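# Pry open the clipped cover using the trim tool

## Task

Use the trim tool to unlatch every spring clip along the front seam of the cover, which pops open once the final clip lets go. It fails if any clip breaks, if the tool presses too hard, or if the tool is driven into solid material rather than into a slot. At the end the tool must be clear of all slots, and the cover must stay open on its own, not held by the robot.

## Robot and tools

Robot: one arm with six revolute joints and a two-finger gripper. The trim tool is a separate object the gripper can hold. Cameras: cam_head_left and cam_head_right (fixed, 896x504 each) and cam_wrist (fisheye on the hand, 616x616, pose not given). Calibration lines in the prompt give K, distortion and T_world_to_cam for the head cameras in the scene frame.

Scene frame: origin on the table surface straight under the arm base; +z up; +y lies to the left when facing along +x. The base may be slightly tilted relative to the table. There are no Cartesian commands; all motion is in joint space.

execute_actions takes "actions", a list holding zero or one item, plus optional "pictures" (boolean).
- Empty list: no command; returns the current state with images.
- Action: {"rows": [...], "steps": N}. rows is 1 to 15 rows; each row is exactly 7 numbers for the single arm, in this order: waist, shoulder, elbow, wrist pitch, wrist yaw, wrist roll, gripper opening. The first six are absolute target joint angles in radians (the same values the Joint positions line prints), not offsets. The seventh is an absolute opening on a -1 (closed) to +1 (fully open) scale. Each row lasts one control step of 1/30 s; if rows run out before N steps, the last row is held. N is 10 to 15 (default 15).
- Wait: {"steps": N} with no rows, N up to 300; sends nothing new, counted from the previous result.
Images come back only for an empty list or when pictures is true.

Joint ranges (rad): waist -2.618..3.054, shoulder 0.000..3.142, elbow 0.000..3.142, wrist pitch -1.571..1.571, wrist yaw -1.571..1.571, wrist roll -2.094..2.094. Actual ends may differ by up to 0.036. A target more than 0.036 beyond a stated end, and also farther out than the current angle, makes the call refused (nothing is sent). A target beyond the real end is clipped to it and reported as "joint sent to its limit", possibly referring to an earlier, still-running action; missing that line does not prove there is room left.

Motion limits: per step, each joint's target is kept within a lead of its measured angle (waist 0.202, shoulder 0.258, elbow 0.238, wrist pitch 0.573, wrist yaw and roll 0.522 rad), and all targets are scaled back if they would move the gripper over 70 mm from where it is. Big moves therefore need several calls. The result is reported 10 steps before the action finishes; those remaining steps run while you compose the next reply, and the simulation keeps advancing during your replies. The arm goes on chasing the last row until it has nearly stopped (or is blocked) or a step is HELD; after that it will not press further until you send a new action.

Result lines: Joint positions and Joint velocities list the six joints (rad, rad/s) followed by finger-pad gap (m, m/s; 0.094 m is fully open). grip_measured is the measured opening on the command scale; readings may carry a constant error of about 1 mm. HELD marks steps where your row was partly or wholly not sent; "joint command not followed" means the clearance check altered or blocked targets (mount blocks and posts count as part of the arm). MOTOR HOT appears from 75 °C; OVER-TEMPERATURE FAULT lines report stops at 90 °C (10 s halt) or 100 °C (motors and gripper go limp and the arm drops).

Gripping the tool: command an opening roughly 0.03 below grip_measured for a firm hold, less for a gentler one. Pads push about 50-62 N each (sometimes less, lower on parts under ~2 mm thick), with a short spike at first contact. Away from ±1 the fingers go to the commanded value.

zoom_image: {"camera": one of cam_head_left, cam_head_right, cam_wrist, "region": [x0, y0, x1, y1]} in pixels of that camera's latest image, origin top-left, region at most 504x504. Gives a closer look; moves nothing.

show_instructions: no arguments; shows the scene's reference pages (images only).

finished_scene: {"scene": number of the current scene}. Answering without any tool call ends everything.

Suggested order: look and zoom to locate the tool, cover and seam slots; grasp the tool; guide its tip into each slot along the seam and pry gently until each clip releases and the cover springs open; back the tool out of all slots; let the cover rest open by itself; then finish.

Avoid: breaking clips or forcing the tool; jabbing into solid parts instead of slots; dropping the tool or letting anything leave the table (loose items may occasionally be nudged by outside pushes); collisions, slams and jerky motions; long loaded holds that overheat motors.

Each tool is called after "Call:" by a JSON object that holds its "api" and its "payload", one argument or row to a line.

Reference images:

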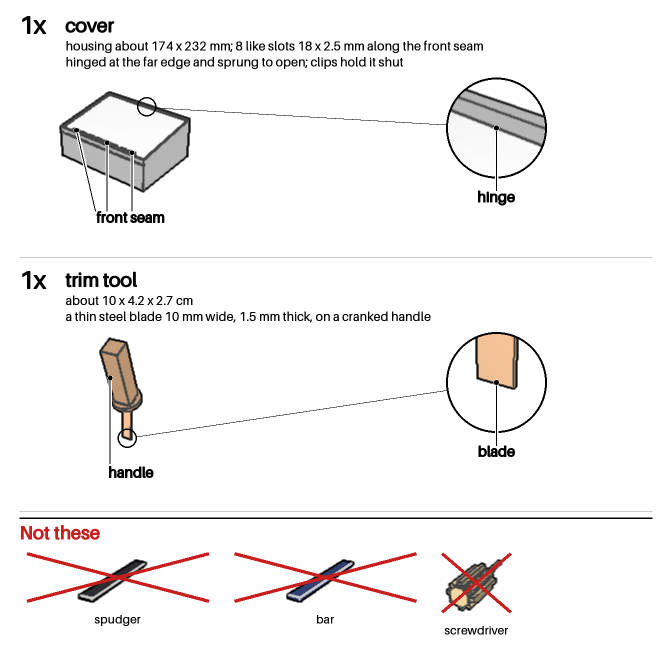

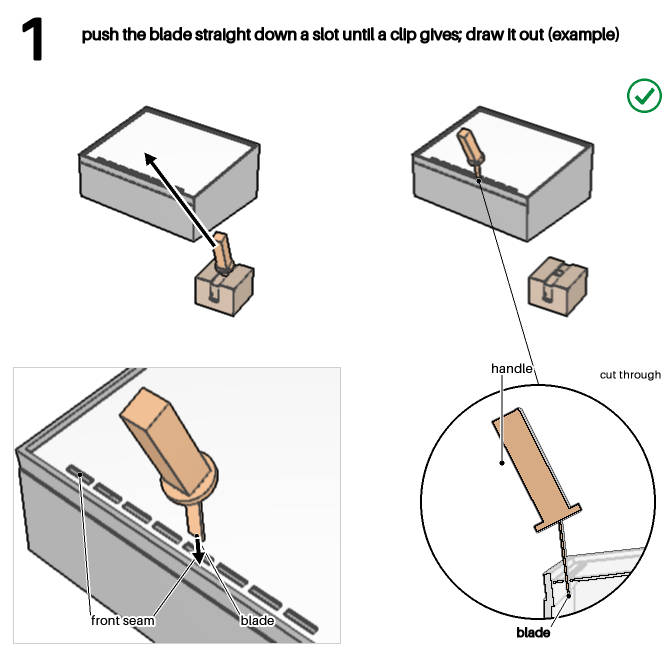

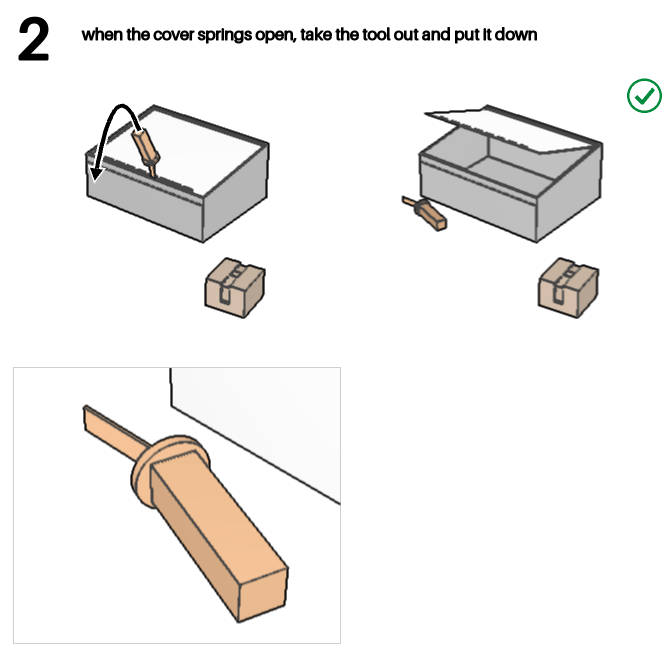

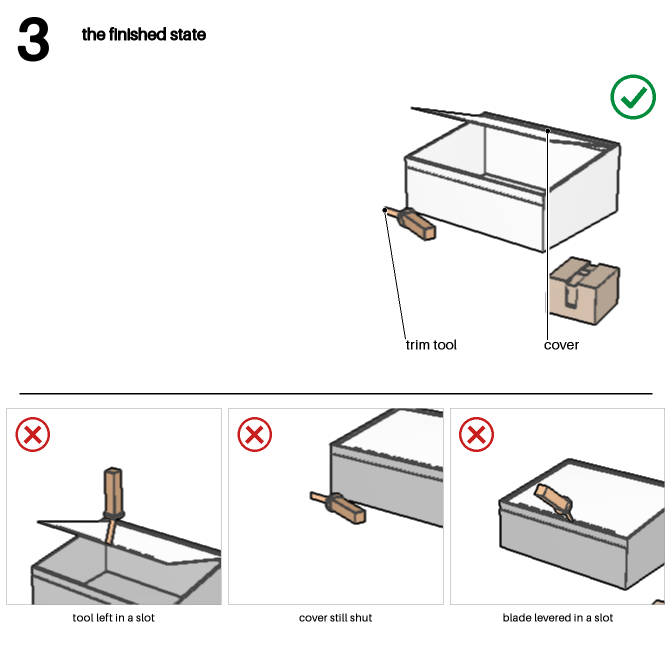

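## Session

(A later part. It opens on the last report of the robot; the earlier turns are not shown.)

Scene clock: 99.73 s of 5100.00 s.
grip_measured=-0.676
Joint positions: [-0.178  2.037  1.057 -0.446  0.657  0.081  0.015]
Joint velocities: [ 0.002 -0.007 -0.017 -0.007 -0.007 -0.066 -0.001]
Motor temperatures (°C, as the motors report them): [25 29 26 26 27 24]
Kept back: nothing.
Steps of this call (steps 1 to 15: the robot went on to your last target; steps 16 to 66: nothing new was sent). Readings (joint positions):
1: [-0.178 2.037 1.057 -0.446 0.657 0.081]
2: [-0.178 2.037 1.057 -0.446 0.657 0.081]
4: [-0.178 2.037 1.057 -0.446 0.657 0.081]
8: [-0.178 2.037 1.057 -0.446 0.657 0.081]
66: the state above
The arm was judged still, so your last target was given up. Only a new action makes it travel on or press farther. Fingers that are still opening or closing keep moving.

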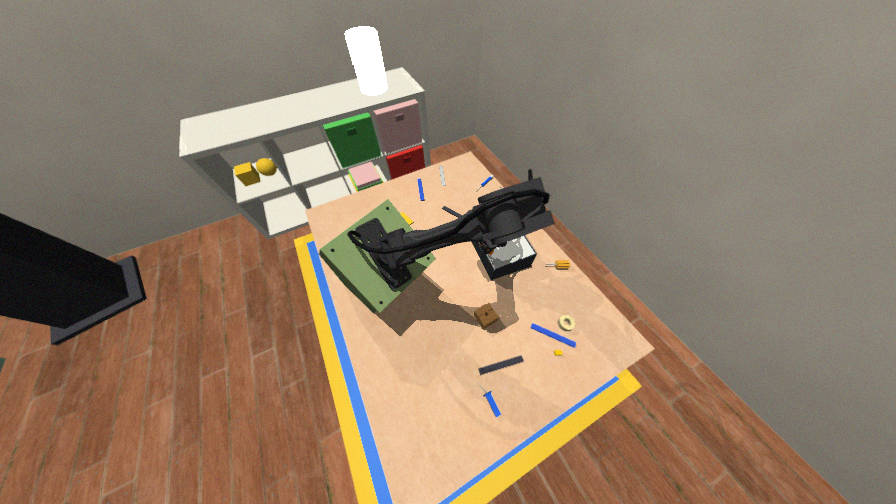

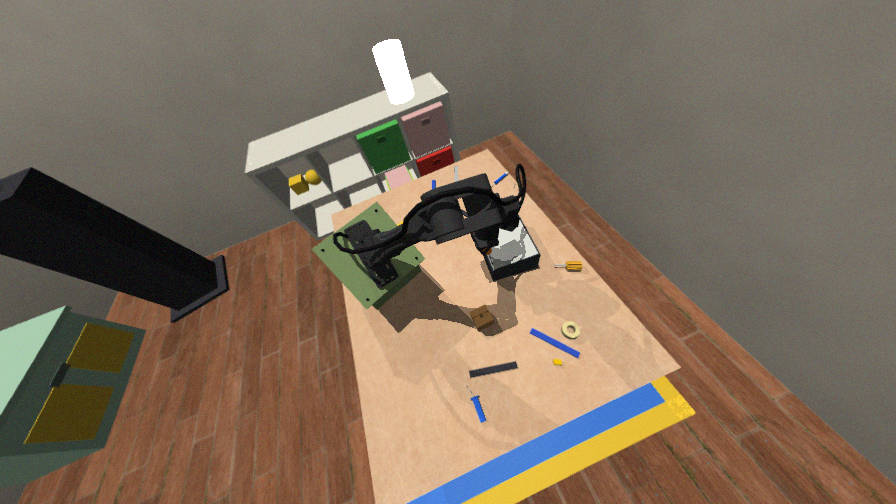

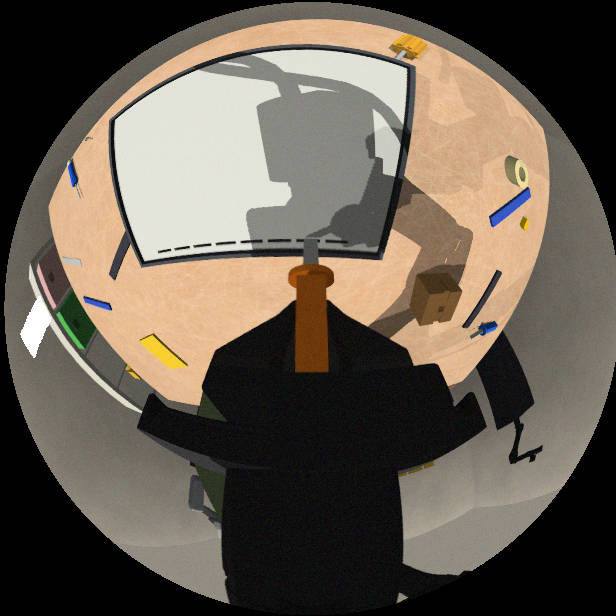

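Call:
{"api": "execute_actions", "payload": {
  "actions": [
    {"rows":[[-0.181,2.045,1.058,-0.460,0.645,0.075,-0.71],[-0.181,2.045,1.058,-0.467,0.638,0.075,-0.71]],"steps":12}
  ]
}}

Call:
{"api": "execute_actions", "payload": {
  "actions": [
    {"steps":18}
  ],
  "pictures": true
}}

Call:
{"api": "zoom_image", "payload": {
  "camera": "cam_wrist",
  "region": [241, 190, 381, 280]
}}

Scene clock: 100.93 s of 5100.00 s.
grip_measured=-0.676
Joint positions: [-0.178  2.037  1.057 -0.446  0.655  0.081  0.015]
Joint velocities: [-0.002 -0.007  0.002 -0.095 -0.095  0.022  0.   ]
Motor temperatures (°C, as the motors report them): [25 29 26 26 27 24]
Steps of this call (steps 1 to 34: nothing new was sent; steps 35 to 36: the first 2 steps of this action). Readings (joint positions):
35: [-0.178 2.037 1.057 -0.446 0.657 0.081]
36: the state above

Scene clock: 101.53 s of 5100.00 s.
grip_measured=-0.676
Joint positions: [-0.178  2.037  1.057 -0.452  0.648  0.081  0.015]
Joint velocities: [ 0.007  0.002  0.002  0.007  0.051 -0.037 -0.001]
Motor temperatures (°C, as the motors report them): [25 29 26 26 27 24]
Kept back: nothing.
Steps of this call (steps 1 to 10: the last 10 steps of your previous action; steps 11 to 15: the robot went on to your last target; steps 16 to 18: nothing new was sent). Readings (joint positions):
1: [-0.178 2.037 1.057 -0.448 0.654 0.081]
2: [-0.178 2.037 1.057 -0.448 0.653 0.081]
4: [-0.178 2.037 1.057 -0.450 0.651 0.081]
8: [-0.178 2.037 1.057 -0.451 0.649 0.081]
18: the state above
The arm was judged still, so your last target was given up. Only a new action makes it travel on or press farther. Fingers that are still opening or closing keep moving.

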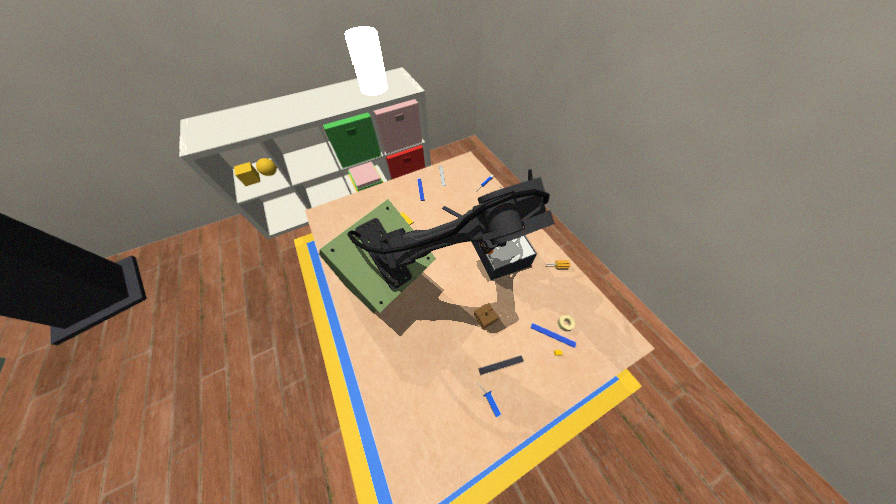

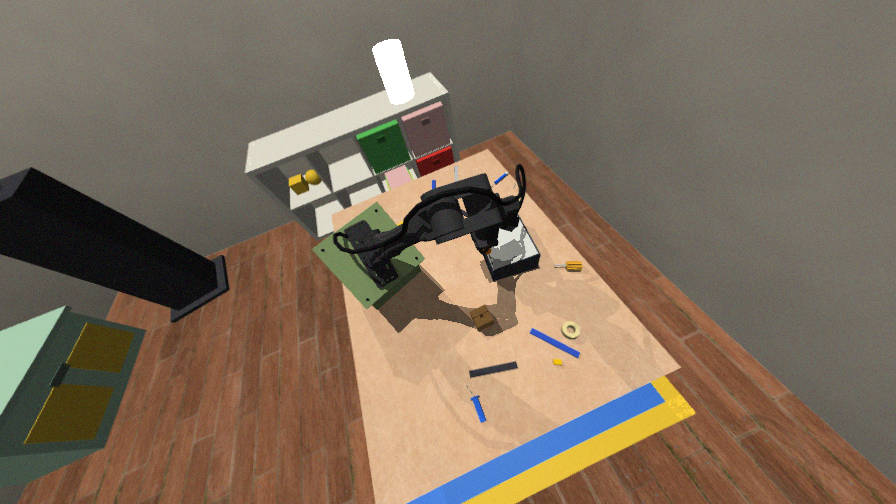

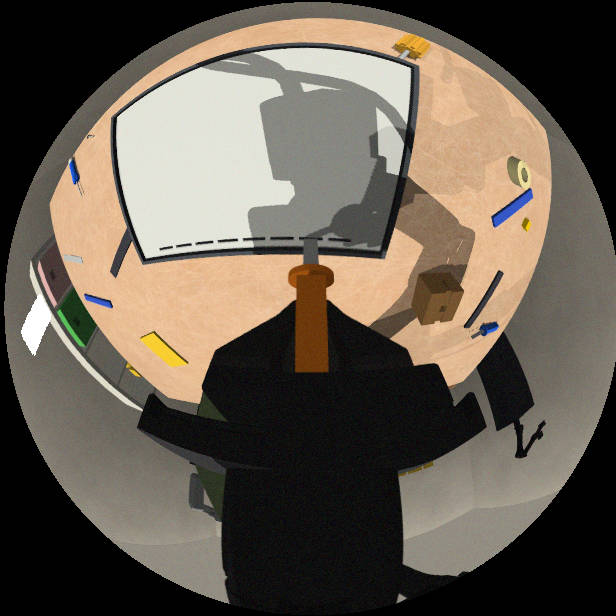

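Region (241, 190, 381, 280) of cam_wrist's 616x616 image, scaled by 3.600, with more detail than that image has; it fills the top 324 rows of this view, and the rest is white.

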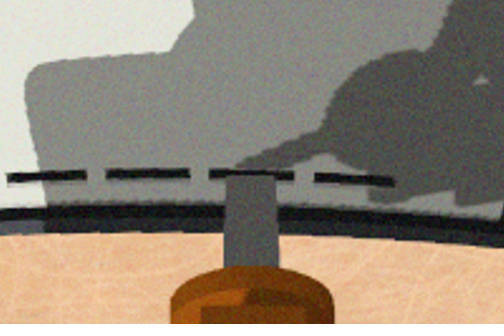

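Call:
{"api": "zoom_image", "payload": {
  "camera": "cam_wrist",
  "region": [281, 220, 341, 260]
}}

Region (281, 220, 341, 260) of cam_wrist's 616x616 image, scaled by 8.400, with more detail than that image has.

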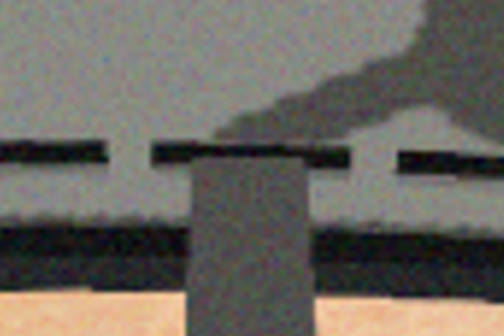

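Call:
{"api": "execute_actions", "payload": {
  "actions": [
    {"rows":[[-0.182,2.045,1.058,-0.439,0.636,0.070,-0.71],[-0.184,2.045,1.058,-0.437,0.634,0.068,-0.71],[-0.186,2.045,1.058,-0.436,0.633,0.066,-0.71],[-0.188,2.045,1.058,-0.435,0.631,0.064,-0.71],[-0.190,2.045,1.058,-0.434,0.630,0.063,-0.71]],"steps":12}
  ]
}}

Call:
{"api": "execute_actions", "payload": {
  "actions": [
    {"steps":18}
  ],
  "pictures": true
}}

Call:
{"api": "zoom_image", "payload": {
  "camera": "cam_wrist",
  "region": [271, 215, 351, 265]
}}

Scene clock: 108.63 s of 5100.00 s.
grip_measured=-0.676
Joint positions: [-0.178  2.037  1.057 -0.452  0.647  0.08   0.015]
Joint velocities: [-0.002 -0.002  0.007 -0.022  0.051 -0.022  0.   ]
Motor temperatures (°C, as the motors report them): [25 29 26 26 27 24]
Steps of this call (steps 1 to 90: nothing new was sent; then 4.03 s passed at rest; steps 91 to 92: the first 2 steps of this action). Readings (joint positions):
91: [-0.178 2.037 1.057 -0.452 0.648 0.081]
92: the state above

Scene clock: 109.23 s of 5100.00 s.
grip_measured=-0.676
Joint positions: [-0.186  2.037  1.057 -0.45   0.64   0.072  0.015]
Joint velocities: [ 0.002 -0.012 -0.017  0.022  0.022 -0.081 -0.   ]
Motor temperatures (°C, as the motors report them): [25 29 26 26 27 24]
Kept back: nothing.
Steps of this call (steps 1 to 10: the last 10 steps of your previous action; steps 11 to 15: the robot went on to your last target; steps 16 to 18: nothing new was sent). Readings (joint positions):
1: [-0.178 2.037 1.057 -0.452 0.646 0.079]
2: [-0.179 2.037 1.057 -0.452 0.645 0.078]
4: [-0.181 2.037 1.057 -0.451 0.643 0.076]
8: [-0.186 2.037 1.057 -0.450 0.641 0.074]
18: the state above
The arm was judged still, so your last target was given up. Only a new action makes it travel on or press farther. Fingers that are still opening or closing keep moving.

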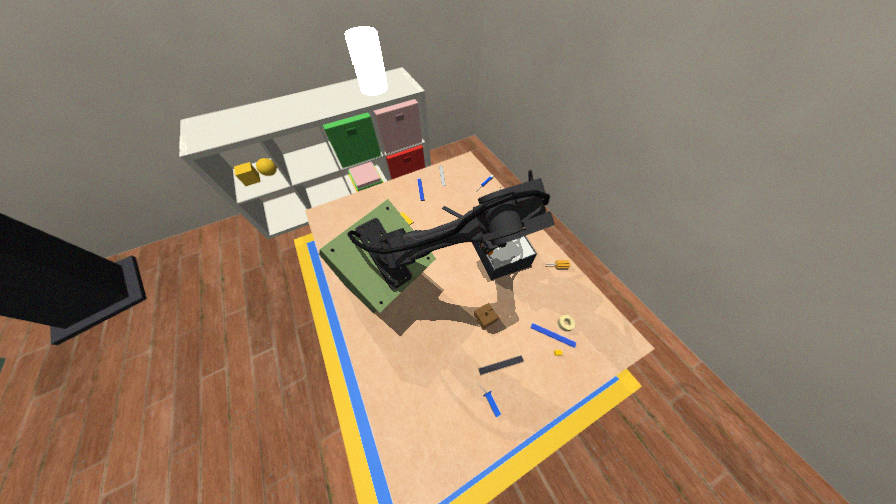

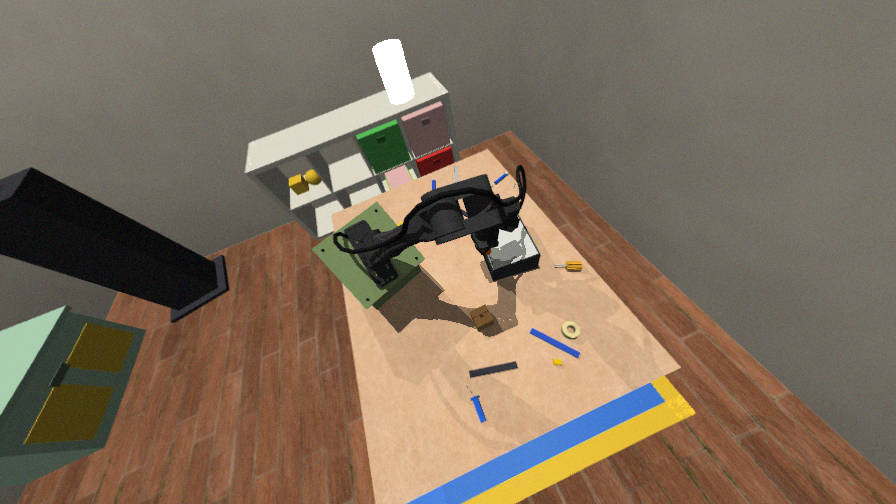

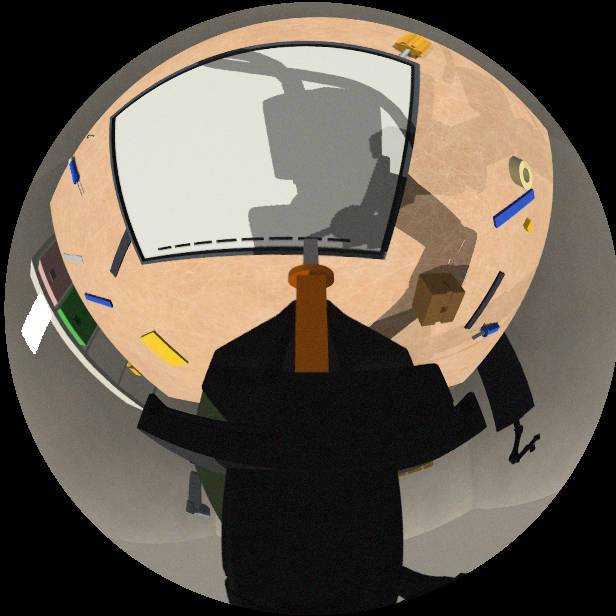

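Region (271, 215, 351, 265) of cam_wrist's 616x616 image, scaled by 6.300, with more detail than that image has; it fills the top 315 rows of this view, and the rest is white.

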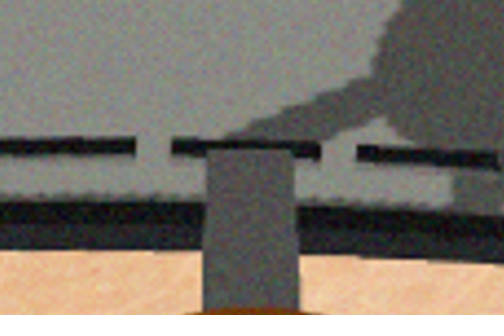

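Call:
{"api": "execute_actions", "payload": {
  "actions": [
    {"rows":[[-0.190,2.045,1.058,-0.430,0.630,0.063,-0.71]],"steps":10}
  ]
}}

Call:
{"api": "execute_actions", "payload": {
  "actions": [
    {"steps":16}
  ],
  "pictures": true
}}

Call:
{"api": "zoom_image", "payload": {
  "camera": "cam_wrist",
  "region": [271, 215, 351, 265]
}}

Scene clock: 109.90 s of 5100.00 s.
grip_measured=-0.676
Joint positions: [-0.186  2.037  1.057 -0.45   0.64   0.072  0.015]
Joint velocities: [-0.017  0.012  0.002 -0.007  0.051  0.051  0.   ]
Motor temperatures (°C, as the motors report them): [25 29 26 26 27 24]
Kept back: the last 10 steps of this action.
Steps of this call (steps 1 to 20: nothing new was sent). Readings (joint positions):
1: [-0.186 2.037 1.057 -0.450 0.640 0.072]
2: [-0.186 2.037 1.057 -0.450 0.640 0.072]
4: [-0.186 2.037 1.057 -0.450 0.640 0.072]
8: [-0.186 2.037 1.057 -0.450 0.640 0.072]
20: the state above

Scene clock: 110.43 s of 5100.00 s.
grip_measured=-0.676
Joint positions: [-0.186  2.037  1.057 -0.446  0.64   0.072  0.015]
Joint velocities: [ 0.012 -0.012 -0.002 -0.037 -0.037  0.007 -0.001]
Motor temperatures (°C, as the motors report them): [25 29 26 26 27 24]
Kept back: nothing.
Steps of this call (steps 1 to 10: the last 10 steps of your previous action; steps 11 to 15: the robot went on to your last target; step 16: nothing new was sent). Readings (joint positions):
1: [-0.186 2.037 1.057 -0.449 0.640 0.072]
2: [-0.186 2.037 1.057 -0.448 0.640 0.072]
4: [-0.186 2.037 1.057 -0.447 0.640 0.072]
8: [-0.186 2.037 1.057 -0.446 0.640 0.072]
16: the state above
The arm was judged still, so your last target was given up. Only a new action makes it travel on or press farther. Fingers that are still opening or closing keep moving.

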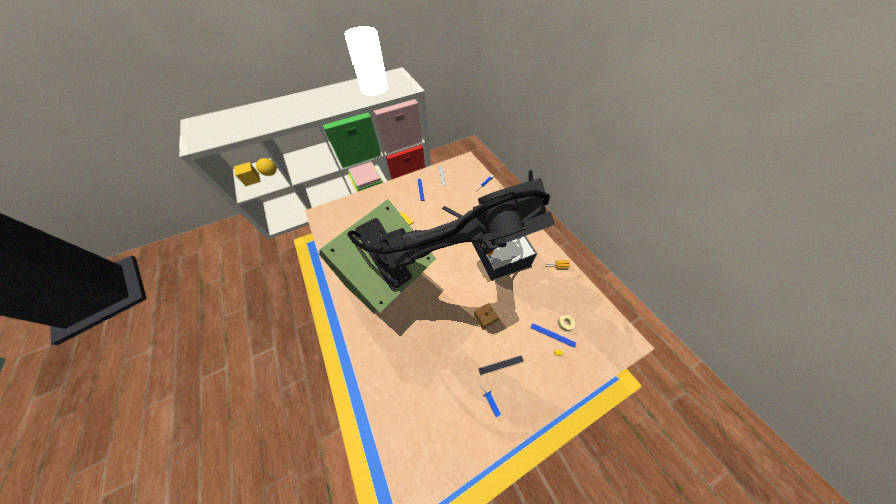

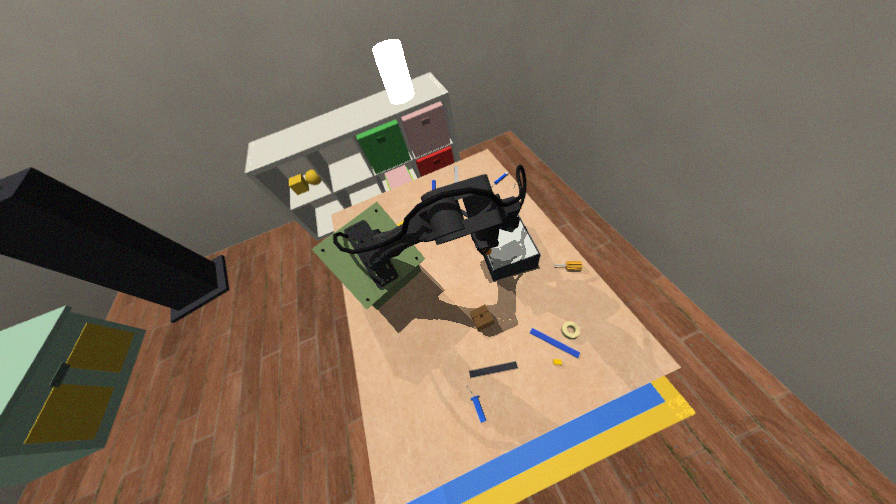

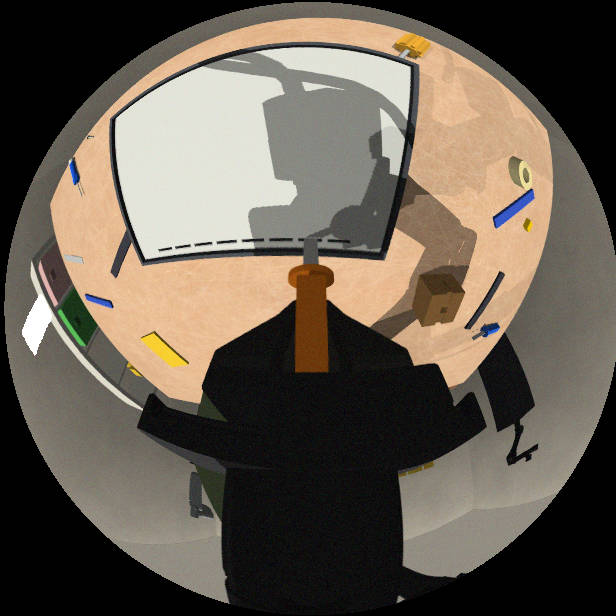

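Region (271, 215, 351, 265) of cam_wrist's 616x616 image, scaled by 6.300, with more detail than that image has; it fills the top 315 rows of this view, and the rest is white.

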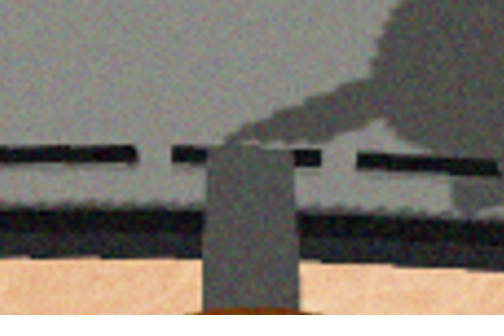

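Call:
{"api": "execute_actions", "payload": {
  "actions": [
    {"rows":[[-0.192,2.045,1.058,-0.432,0.628,0.061,-0.71],[-0.194,2.045,1.058,-0.432,0.626,0.059,-0.71],[-0.196,2.045,1.058,-0.432,0.624,0.057,-0.71]],"steps":10}
  ]
}}

Call:
{"api": "execute_actions", "payload": {
  "actions": [
    {"steps":16}
  ],
  "pictures": true
}}

Call:
{"api": "zoom_image", "payload": {
  "camera": "cam_wrist",
  "region": [271, 215, 351, 265]
}}

Scene clock: 111.40 s of 5100.00 s.
grip_measured=-0.676
Joint positions: [-0.186  2.037  1.057 -0.445  0.64   0.072  0.015]
Joint velocities: [-0.007  0.012 -0.012  0.022  0.037  0.022  0.   ]
Motor temperatures (°C, as the motors report them): [25 29 26 26 27 24]
Kept back: the last 10 steps of this action.
Steps of this call (steps 1 to 29: nothing new was sent). Readings (joint positions):
1: [-0.186 2.037 1.057 -0.446 0.640 0.072]
2: [-0.186 2.037 1.057 -0.446 0.640 0.072]
4: [-0.186 2.037 1.057 -0.446 0.640 0.072]
8: [-0.186 2.037 1.057 -0.445 0.640 0.072]
29: the state above

Scene clock: 111.93 s of 5100.00 s.
grip_measured=-0.676
Joint positions: [-0.192  2.037  1.057 -0.445  0.634  0.066  0.015]
Joint velocities: [-0.012 -0.007 -0.017  0.007 -0.022  0.037 -0.001]
Motor temperatures (°C, as the motors report them): [25 29 26 26 27 24]
Kept back: nothing.
Steps of this call (steps 1 to 10: the last 10 steps of your previous action; steps 11 to 15: the robot went on to your last target; step 16: nothing new was sent). Readings (joint positions):
1: [-0.186 2.037 1.057 -0.445 0.640 0.072]
2: [-0.186 2.037 1.057 -0.445 0.639 0.071]
4: [-0.188 2.037 1.057 -0.445 0.637 0.069]
8: [-0.192 2.037 1.057 -0.445 0.635 0.067]
16: the state above
The arm was judged still, so your last target was given up. Only a new action makes it travel on or press farther. Fingers that are still opening or closing keep moving.

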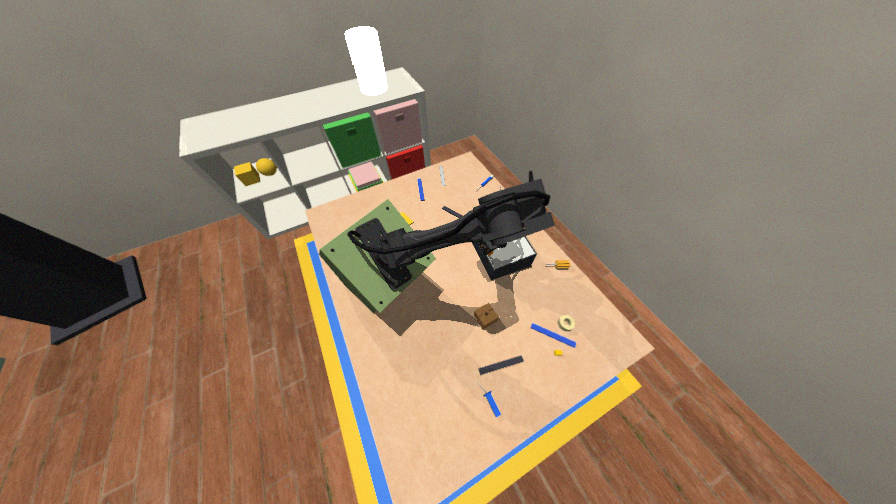

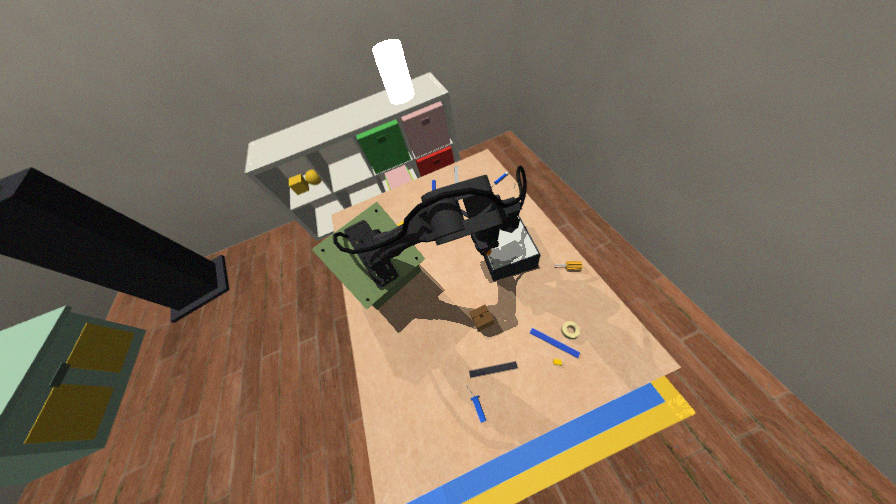

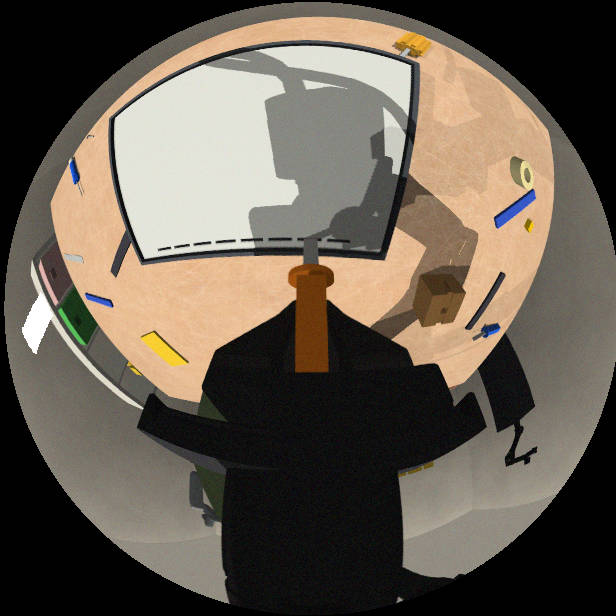

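Region (271, 215, 351, 265) of cam_wrist's 616x616 image, scaled by 6.300, with more detail than that image has; it fills the top 315 rows of this view, and the rest is white.

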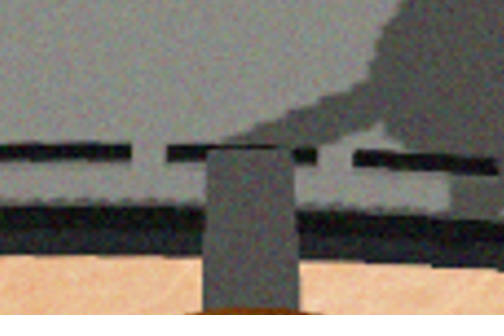

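Call:
{"api": "execute_actions", "payload": {
  "actions": [
    {"rows":[[-0.198,2.045,1.058,-0.430,0.621,0.055,-0.71],[-0.200,2.045,1.058,-0.429,0.618,0.053,-0.71],[-0.202,2.045,1.058,-0.428,0.615,0.051,-0.71],[-0.204,2.045,1.058,-0.427,0.613,0.049,-0.71],[-0.206,2.045,1.058,-0.426,0.611,0.047,-0.71],[-0.208,2.045,1.058,-0.425,0.608,0.045,-0.71],[-0.210,2.045,1.058,-0.424,0.606,0.043,-0.71],[-0.211,2.045,1.058,-0.423,0.604,0.041,-0.71]],"steps":12}
  ]
}}

Call:
{"api": "execute_actions", "payload": {
  "actions": [
    {"steps":20}
  ],
  "pictures": true
}}

Call:
{"api": "zoom_image", "payload": {
  "camera": "cam_wrist",
  "region": [271, 215, 351, 265]
}}

Scene clock: 112.63 s of 5100.00 s.
grip_measured=-0.676
Joint positions: [-0.192  2.037  1.057 -0.445  0.633  0.065  0.015]
Joint velocities: [ 0.002  0.002 -0.007  0.037 -0.051 -0.095 -0.   ]
Motor temperatures (°C, as the motors report them): [25 29 26 26 27 24]
Steps of this call (steps 1 to 19: nothing new was sent; steps 20 to 21: the first 2 steps of this action). Readings (joint positions):
20: [-0.192 2.037 1.057 -0.445 0.634 0.066]
21: the state above

Scene clock: 113.30 s of 5100.00 s.
grip_measured=-0.676
Joint positions: [-0.208  2.037  1.057 -0.439  0.614  0.051  0.015]
Joint velocities: [ 0.002  0.002 -0.007  0.037 -0.051  0.022  0.001]
Motor temperatures (°C, as the motors report them): [25 29 26 26 27 24]
Kept back: nothing.
Steps of this call (steps 1 to 10: the last 10 steps of your previous action; steps 11 to 20: the robot went on to your last target). Readings (joint positions):
1: [-0.192 2.037 1.057 -0.445 0.631 0.064]
2: [-0.193 2.037 1.057 -0.445 0.629 0.063]
4: [-0.197 2.037 1.057 -0.443 0.626 0.061]
8: [-0.207 2.037 1.057 -0.440 0.619 0.055]
20: the state above

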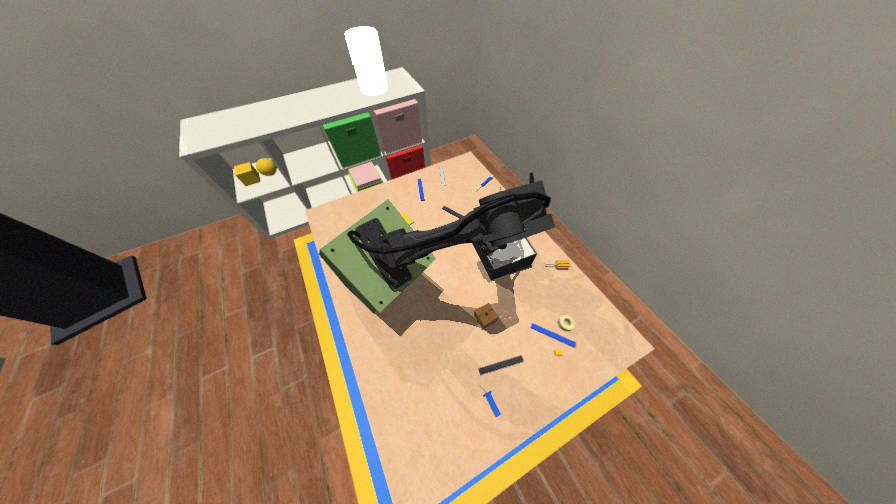

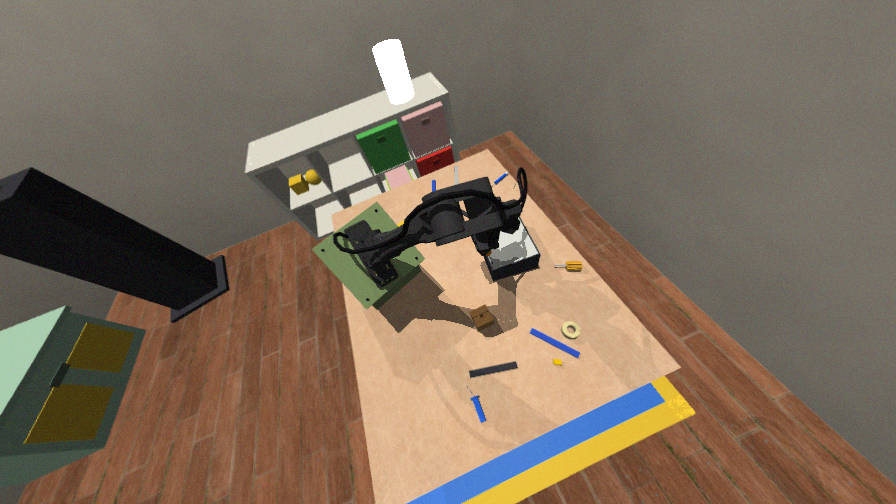

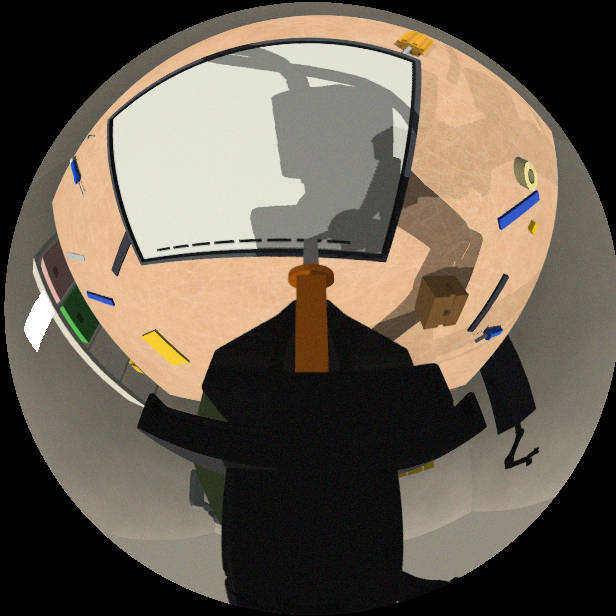

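Region (271, 215, 351, 265) of cam_wrist's 616x616 image, scaled by 6.300, with more detail than that image has; it fills the top 315 rows of this view, and the rest is white.

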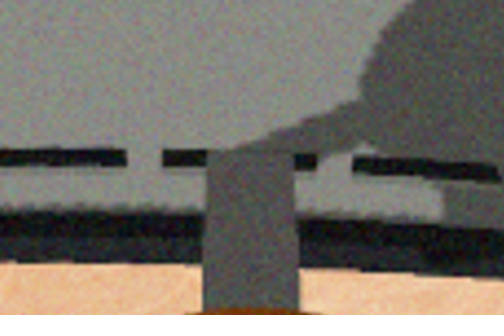

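Call:
{"api": "execute_actions", "payload": {
  "actions": [
    {"rows":[[-0.213,2.045,1.058,-0.422,0.601,0.039,-0.71],[-0.215,2.045,1.058,-0.421,0.598,0.037,-0.71],[-0.217,2.045,1.058,-0.420,0.595,0.035,-0.71],[-0.219,2.045,1.058,-0.420,0.592,0.033,-0.71],[-0.221,2.045,1.058,-0.419,0.589,0.031,-0.71],[-0.223,2.045,1.058,-0.418,0.586,0.029,-0.71],[-0.225,2.045,1.058,-0.417,0.583,0.027,-0.71],[-0.227,2.045,1.058,-0.417,0.580,0.025,-0.71],[-0.229,2.045,1.058,-0.416,0.577,0.023,-0.71],[-0.232,2.045,1.058,-0.415,0.574,0.020,-0.71]],"steps":13}
  ]
}}

Call:
{"api": "execute_actions", "payload": {
  "actions": [
    {"steps":20}
  ],
  "pictures": true
}}

Call:
{"api": "zoom_image", "payload": {
  "camera": "cam_wrist",
  "region": [241, 200, 381, 290]
}}

Scene clock: 114.27 s of 5100.00 s.
grip_measured=-0.676
Joint positions: [-0.208  2.037  1.057 -0.438  0.612  0.049  0.015]
Joint velocities: [-0.012 -0.002  0.007  0.081 -0.051 -0.037  0.   ]
Motor temperatures (°C, as the motors report them): [25 29 26 26 27 24]
Steps of this call (steps 1 to 15: the robot went on to your last target; steps 16 to 26: nothing new was sent; steps 27 to 29: the first 3 steps of this action). Readings (joint positions):
27: [-0.208 2.037 1.057 -0.438 0.614 0.050]
28: [-0.208 2.037 1.057 -0.438 0.613 0.049]
29: the state above

Scene clock: 114.93 s of 5100.00 s.
grip_measured=-0.676
Joint positions: [-0.228  2.037  1.057 -0.426  0.587  0.03   0.015]
Joint velocities: [-0.002 -0.007  0.017 -0.066 -0.066 -0.051 -0.   ]
Motor temperatures (°C, as the motors report them): [25 29 26 26 27 24]
Kept back: nothing.
Steps of this call (steps 1 to 10: the last 10 steps of your previous action; steps 11 to 20: the robot went on to your last target). Readings (joint positions):
1: [-0.208 2.037 1.057 -0.437 0.609 0.048]
2: [-0.210 2.037 1.057 -0.437 0.608 0.046]
4: [-0.215 2.037 1.057 -0.435 0.603 0.043]
8: [-0.225 2.037 1.057 -0.429 0.593 0.036]
20: the state above

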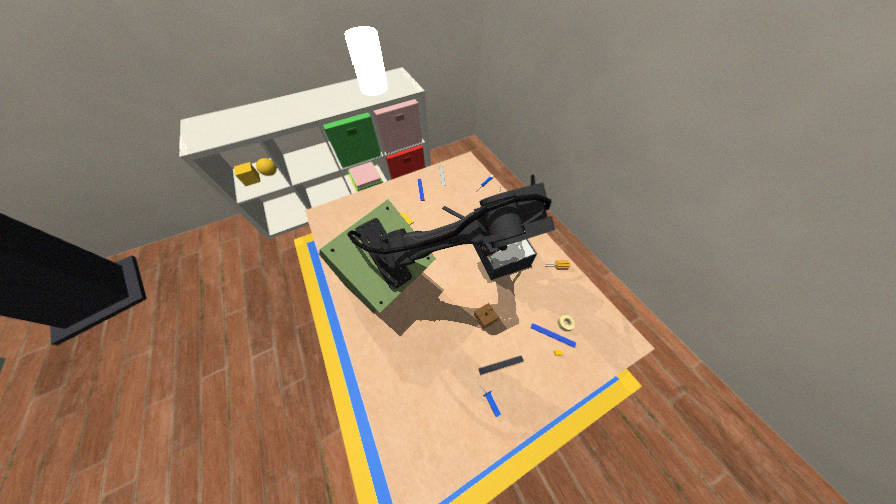

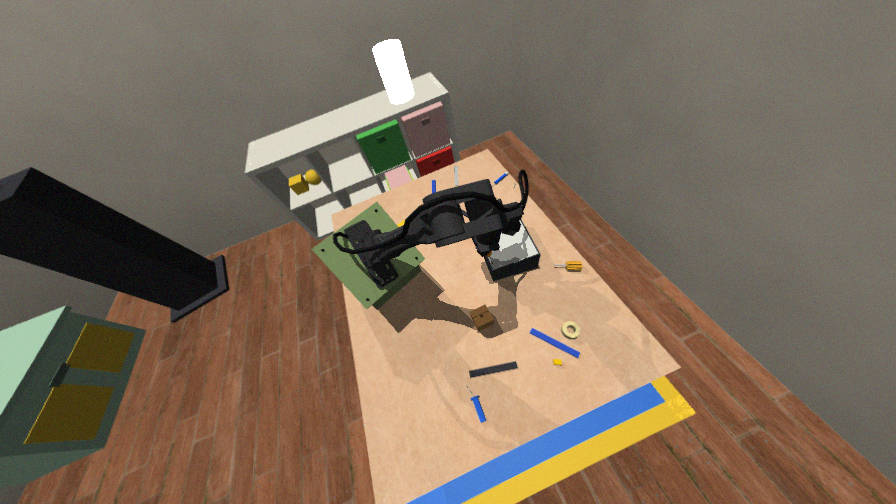

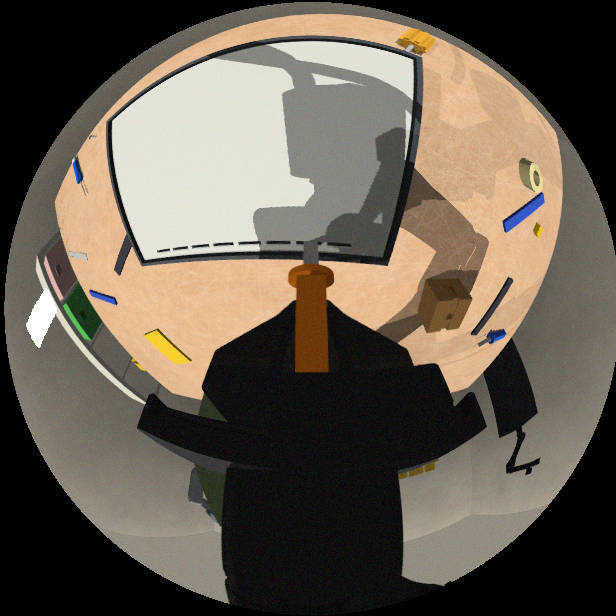

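Region (241, 200, 381, 290) of cam_wrist's 616x616 image, scaled by 3.600, with more detail than that image has; it fills the top 324 rows of this view, and the rest is white.

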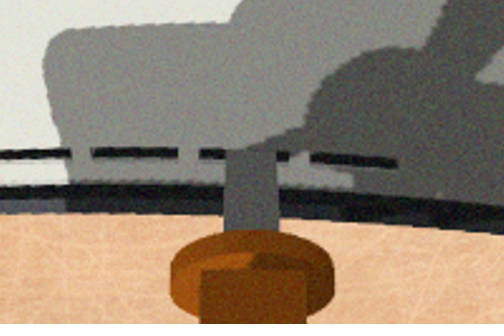

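Call:
{"api": "execute_actions", "payload": {
  "actions": [
    {"rows":[[-0.232,2.067,1.058,-0.410,0.574,0.020,-0.71],[-0.232,2.067,1.058,-0.405,0.574,0.020,-0.71],[-0.232,2.067,1.058,-0.400,0.574,0.020,-0.71]],"steps":12}
  ]
}}

Call:
{"api": "execute_actions", "payload": {
  "actions": [
    {"steps":20}
  ],
  "pictures": true
}}

Call:
{"api": "zoom_image", "payload": {
  "camera": "cam_wrist",
  "region": [241, 200, 381, 290]
}}

Scene clock: 116.63 s of 5100.00 s.
grip_measured=-0.676
Joint positions: [-0.228  2.04   1.057 -0.423  0.586  0.03   0.015]
Joint velocities: [-0.002  0.076  0.017  0.081  0.022  0.007 -0.001]
Motor temperatures (°C, as the motors report them): [25 29 26 26 27 24]
Steps of this call (steps 1 to 15: the robot went on to your last target; steps 16 to 49: nothing new was sent; steps 50 to 51: the first 2 steps of this action). Readings (joint positions):
50: [-0.228 2.038 1.057 -0.426 0.586 0.030]
51: the state above

Scene clock: 117.30 s of 5100.00 s.
grip_measured=-0.676
Joint positions: [-0.228  2.049  1.057 -0.411  0.586  0.03   0.015]
Joint velocities: [ 0.002 -0.002 -0.007  0.022  0.007  0.022 -0.001]
Motor temperatures (°C, as the motors report them): [25 29 26 26 27 24]
Kept back: nothing.
Steps of this call (steps 1 to 10: the last 10 steps of your previous action; steps 11 to 20: the robot went on to your last target). Readings (joint positions):
1: [-0.228 2.043 1.057 -0.419 0.586 0.030]
2: [-0.228 2.046 1.057 -0.416 0.586 0.030]
4: [-0.228 2.049 1.057 -0.412 0.586 0.030]
8: [-0.228 2.049 1.057 -0.411 0.586 0.030]
20: the state above

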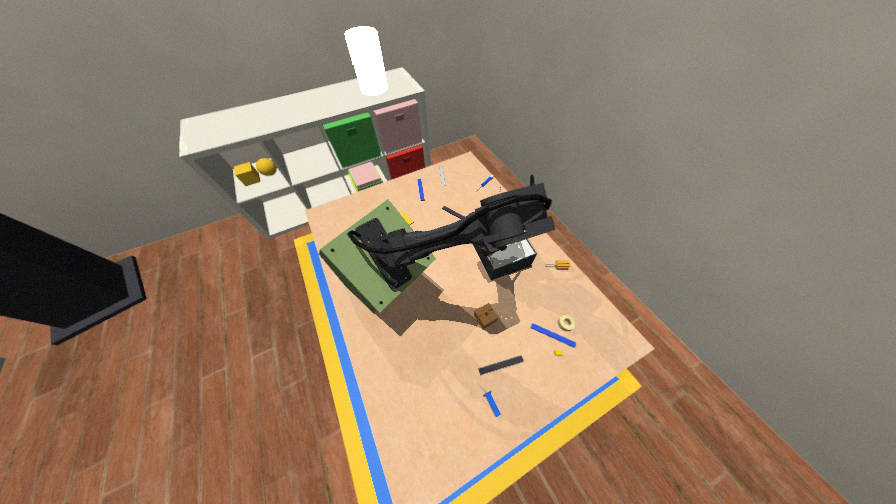

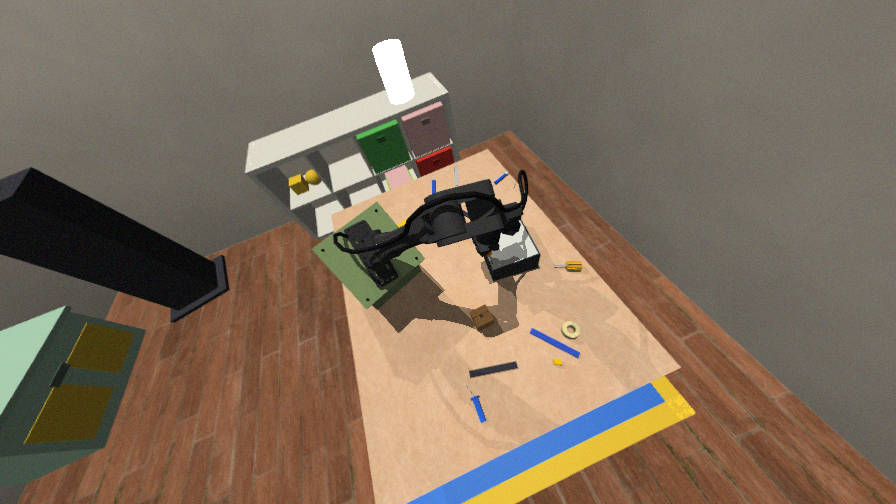

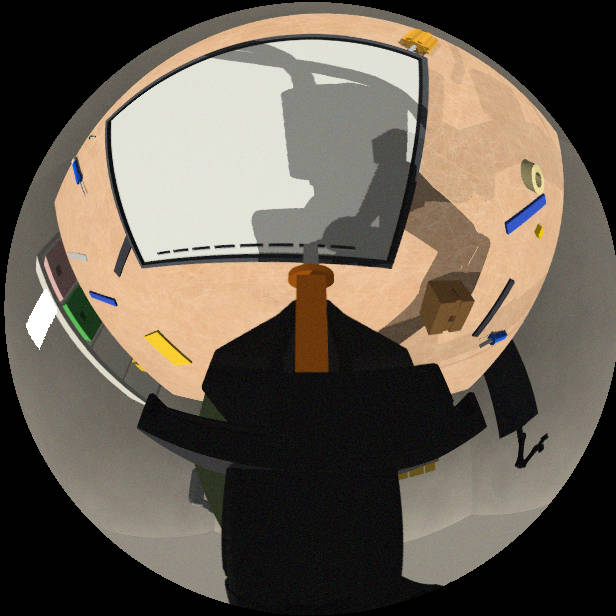

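Region (241, 200, 381, 290) of cam_wrist's 616x616 image, scaled by 3.600, with more detail than that image has; it fills the top 324 rows of this view, and the rest is white.

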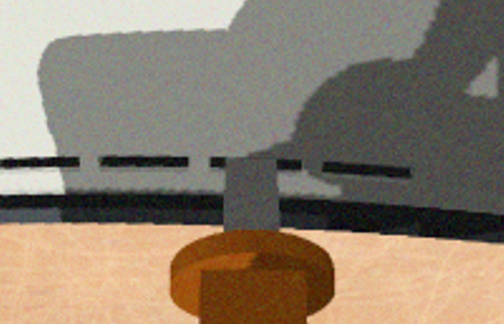

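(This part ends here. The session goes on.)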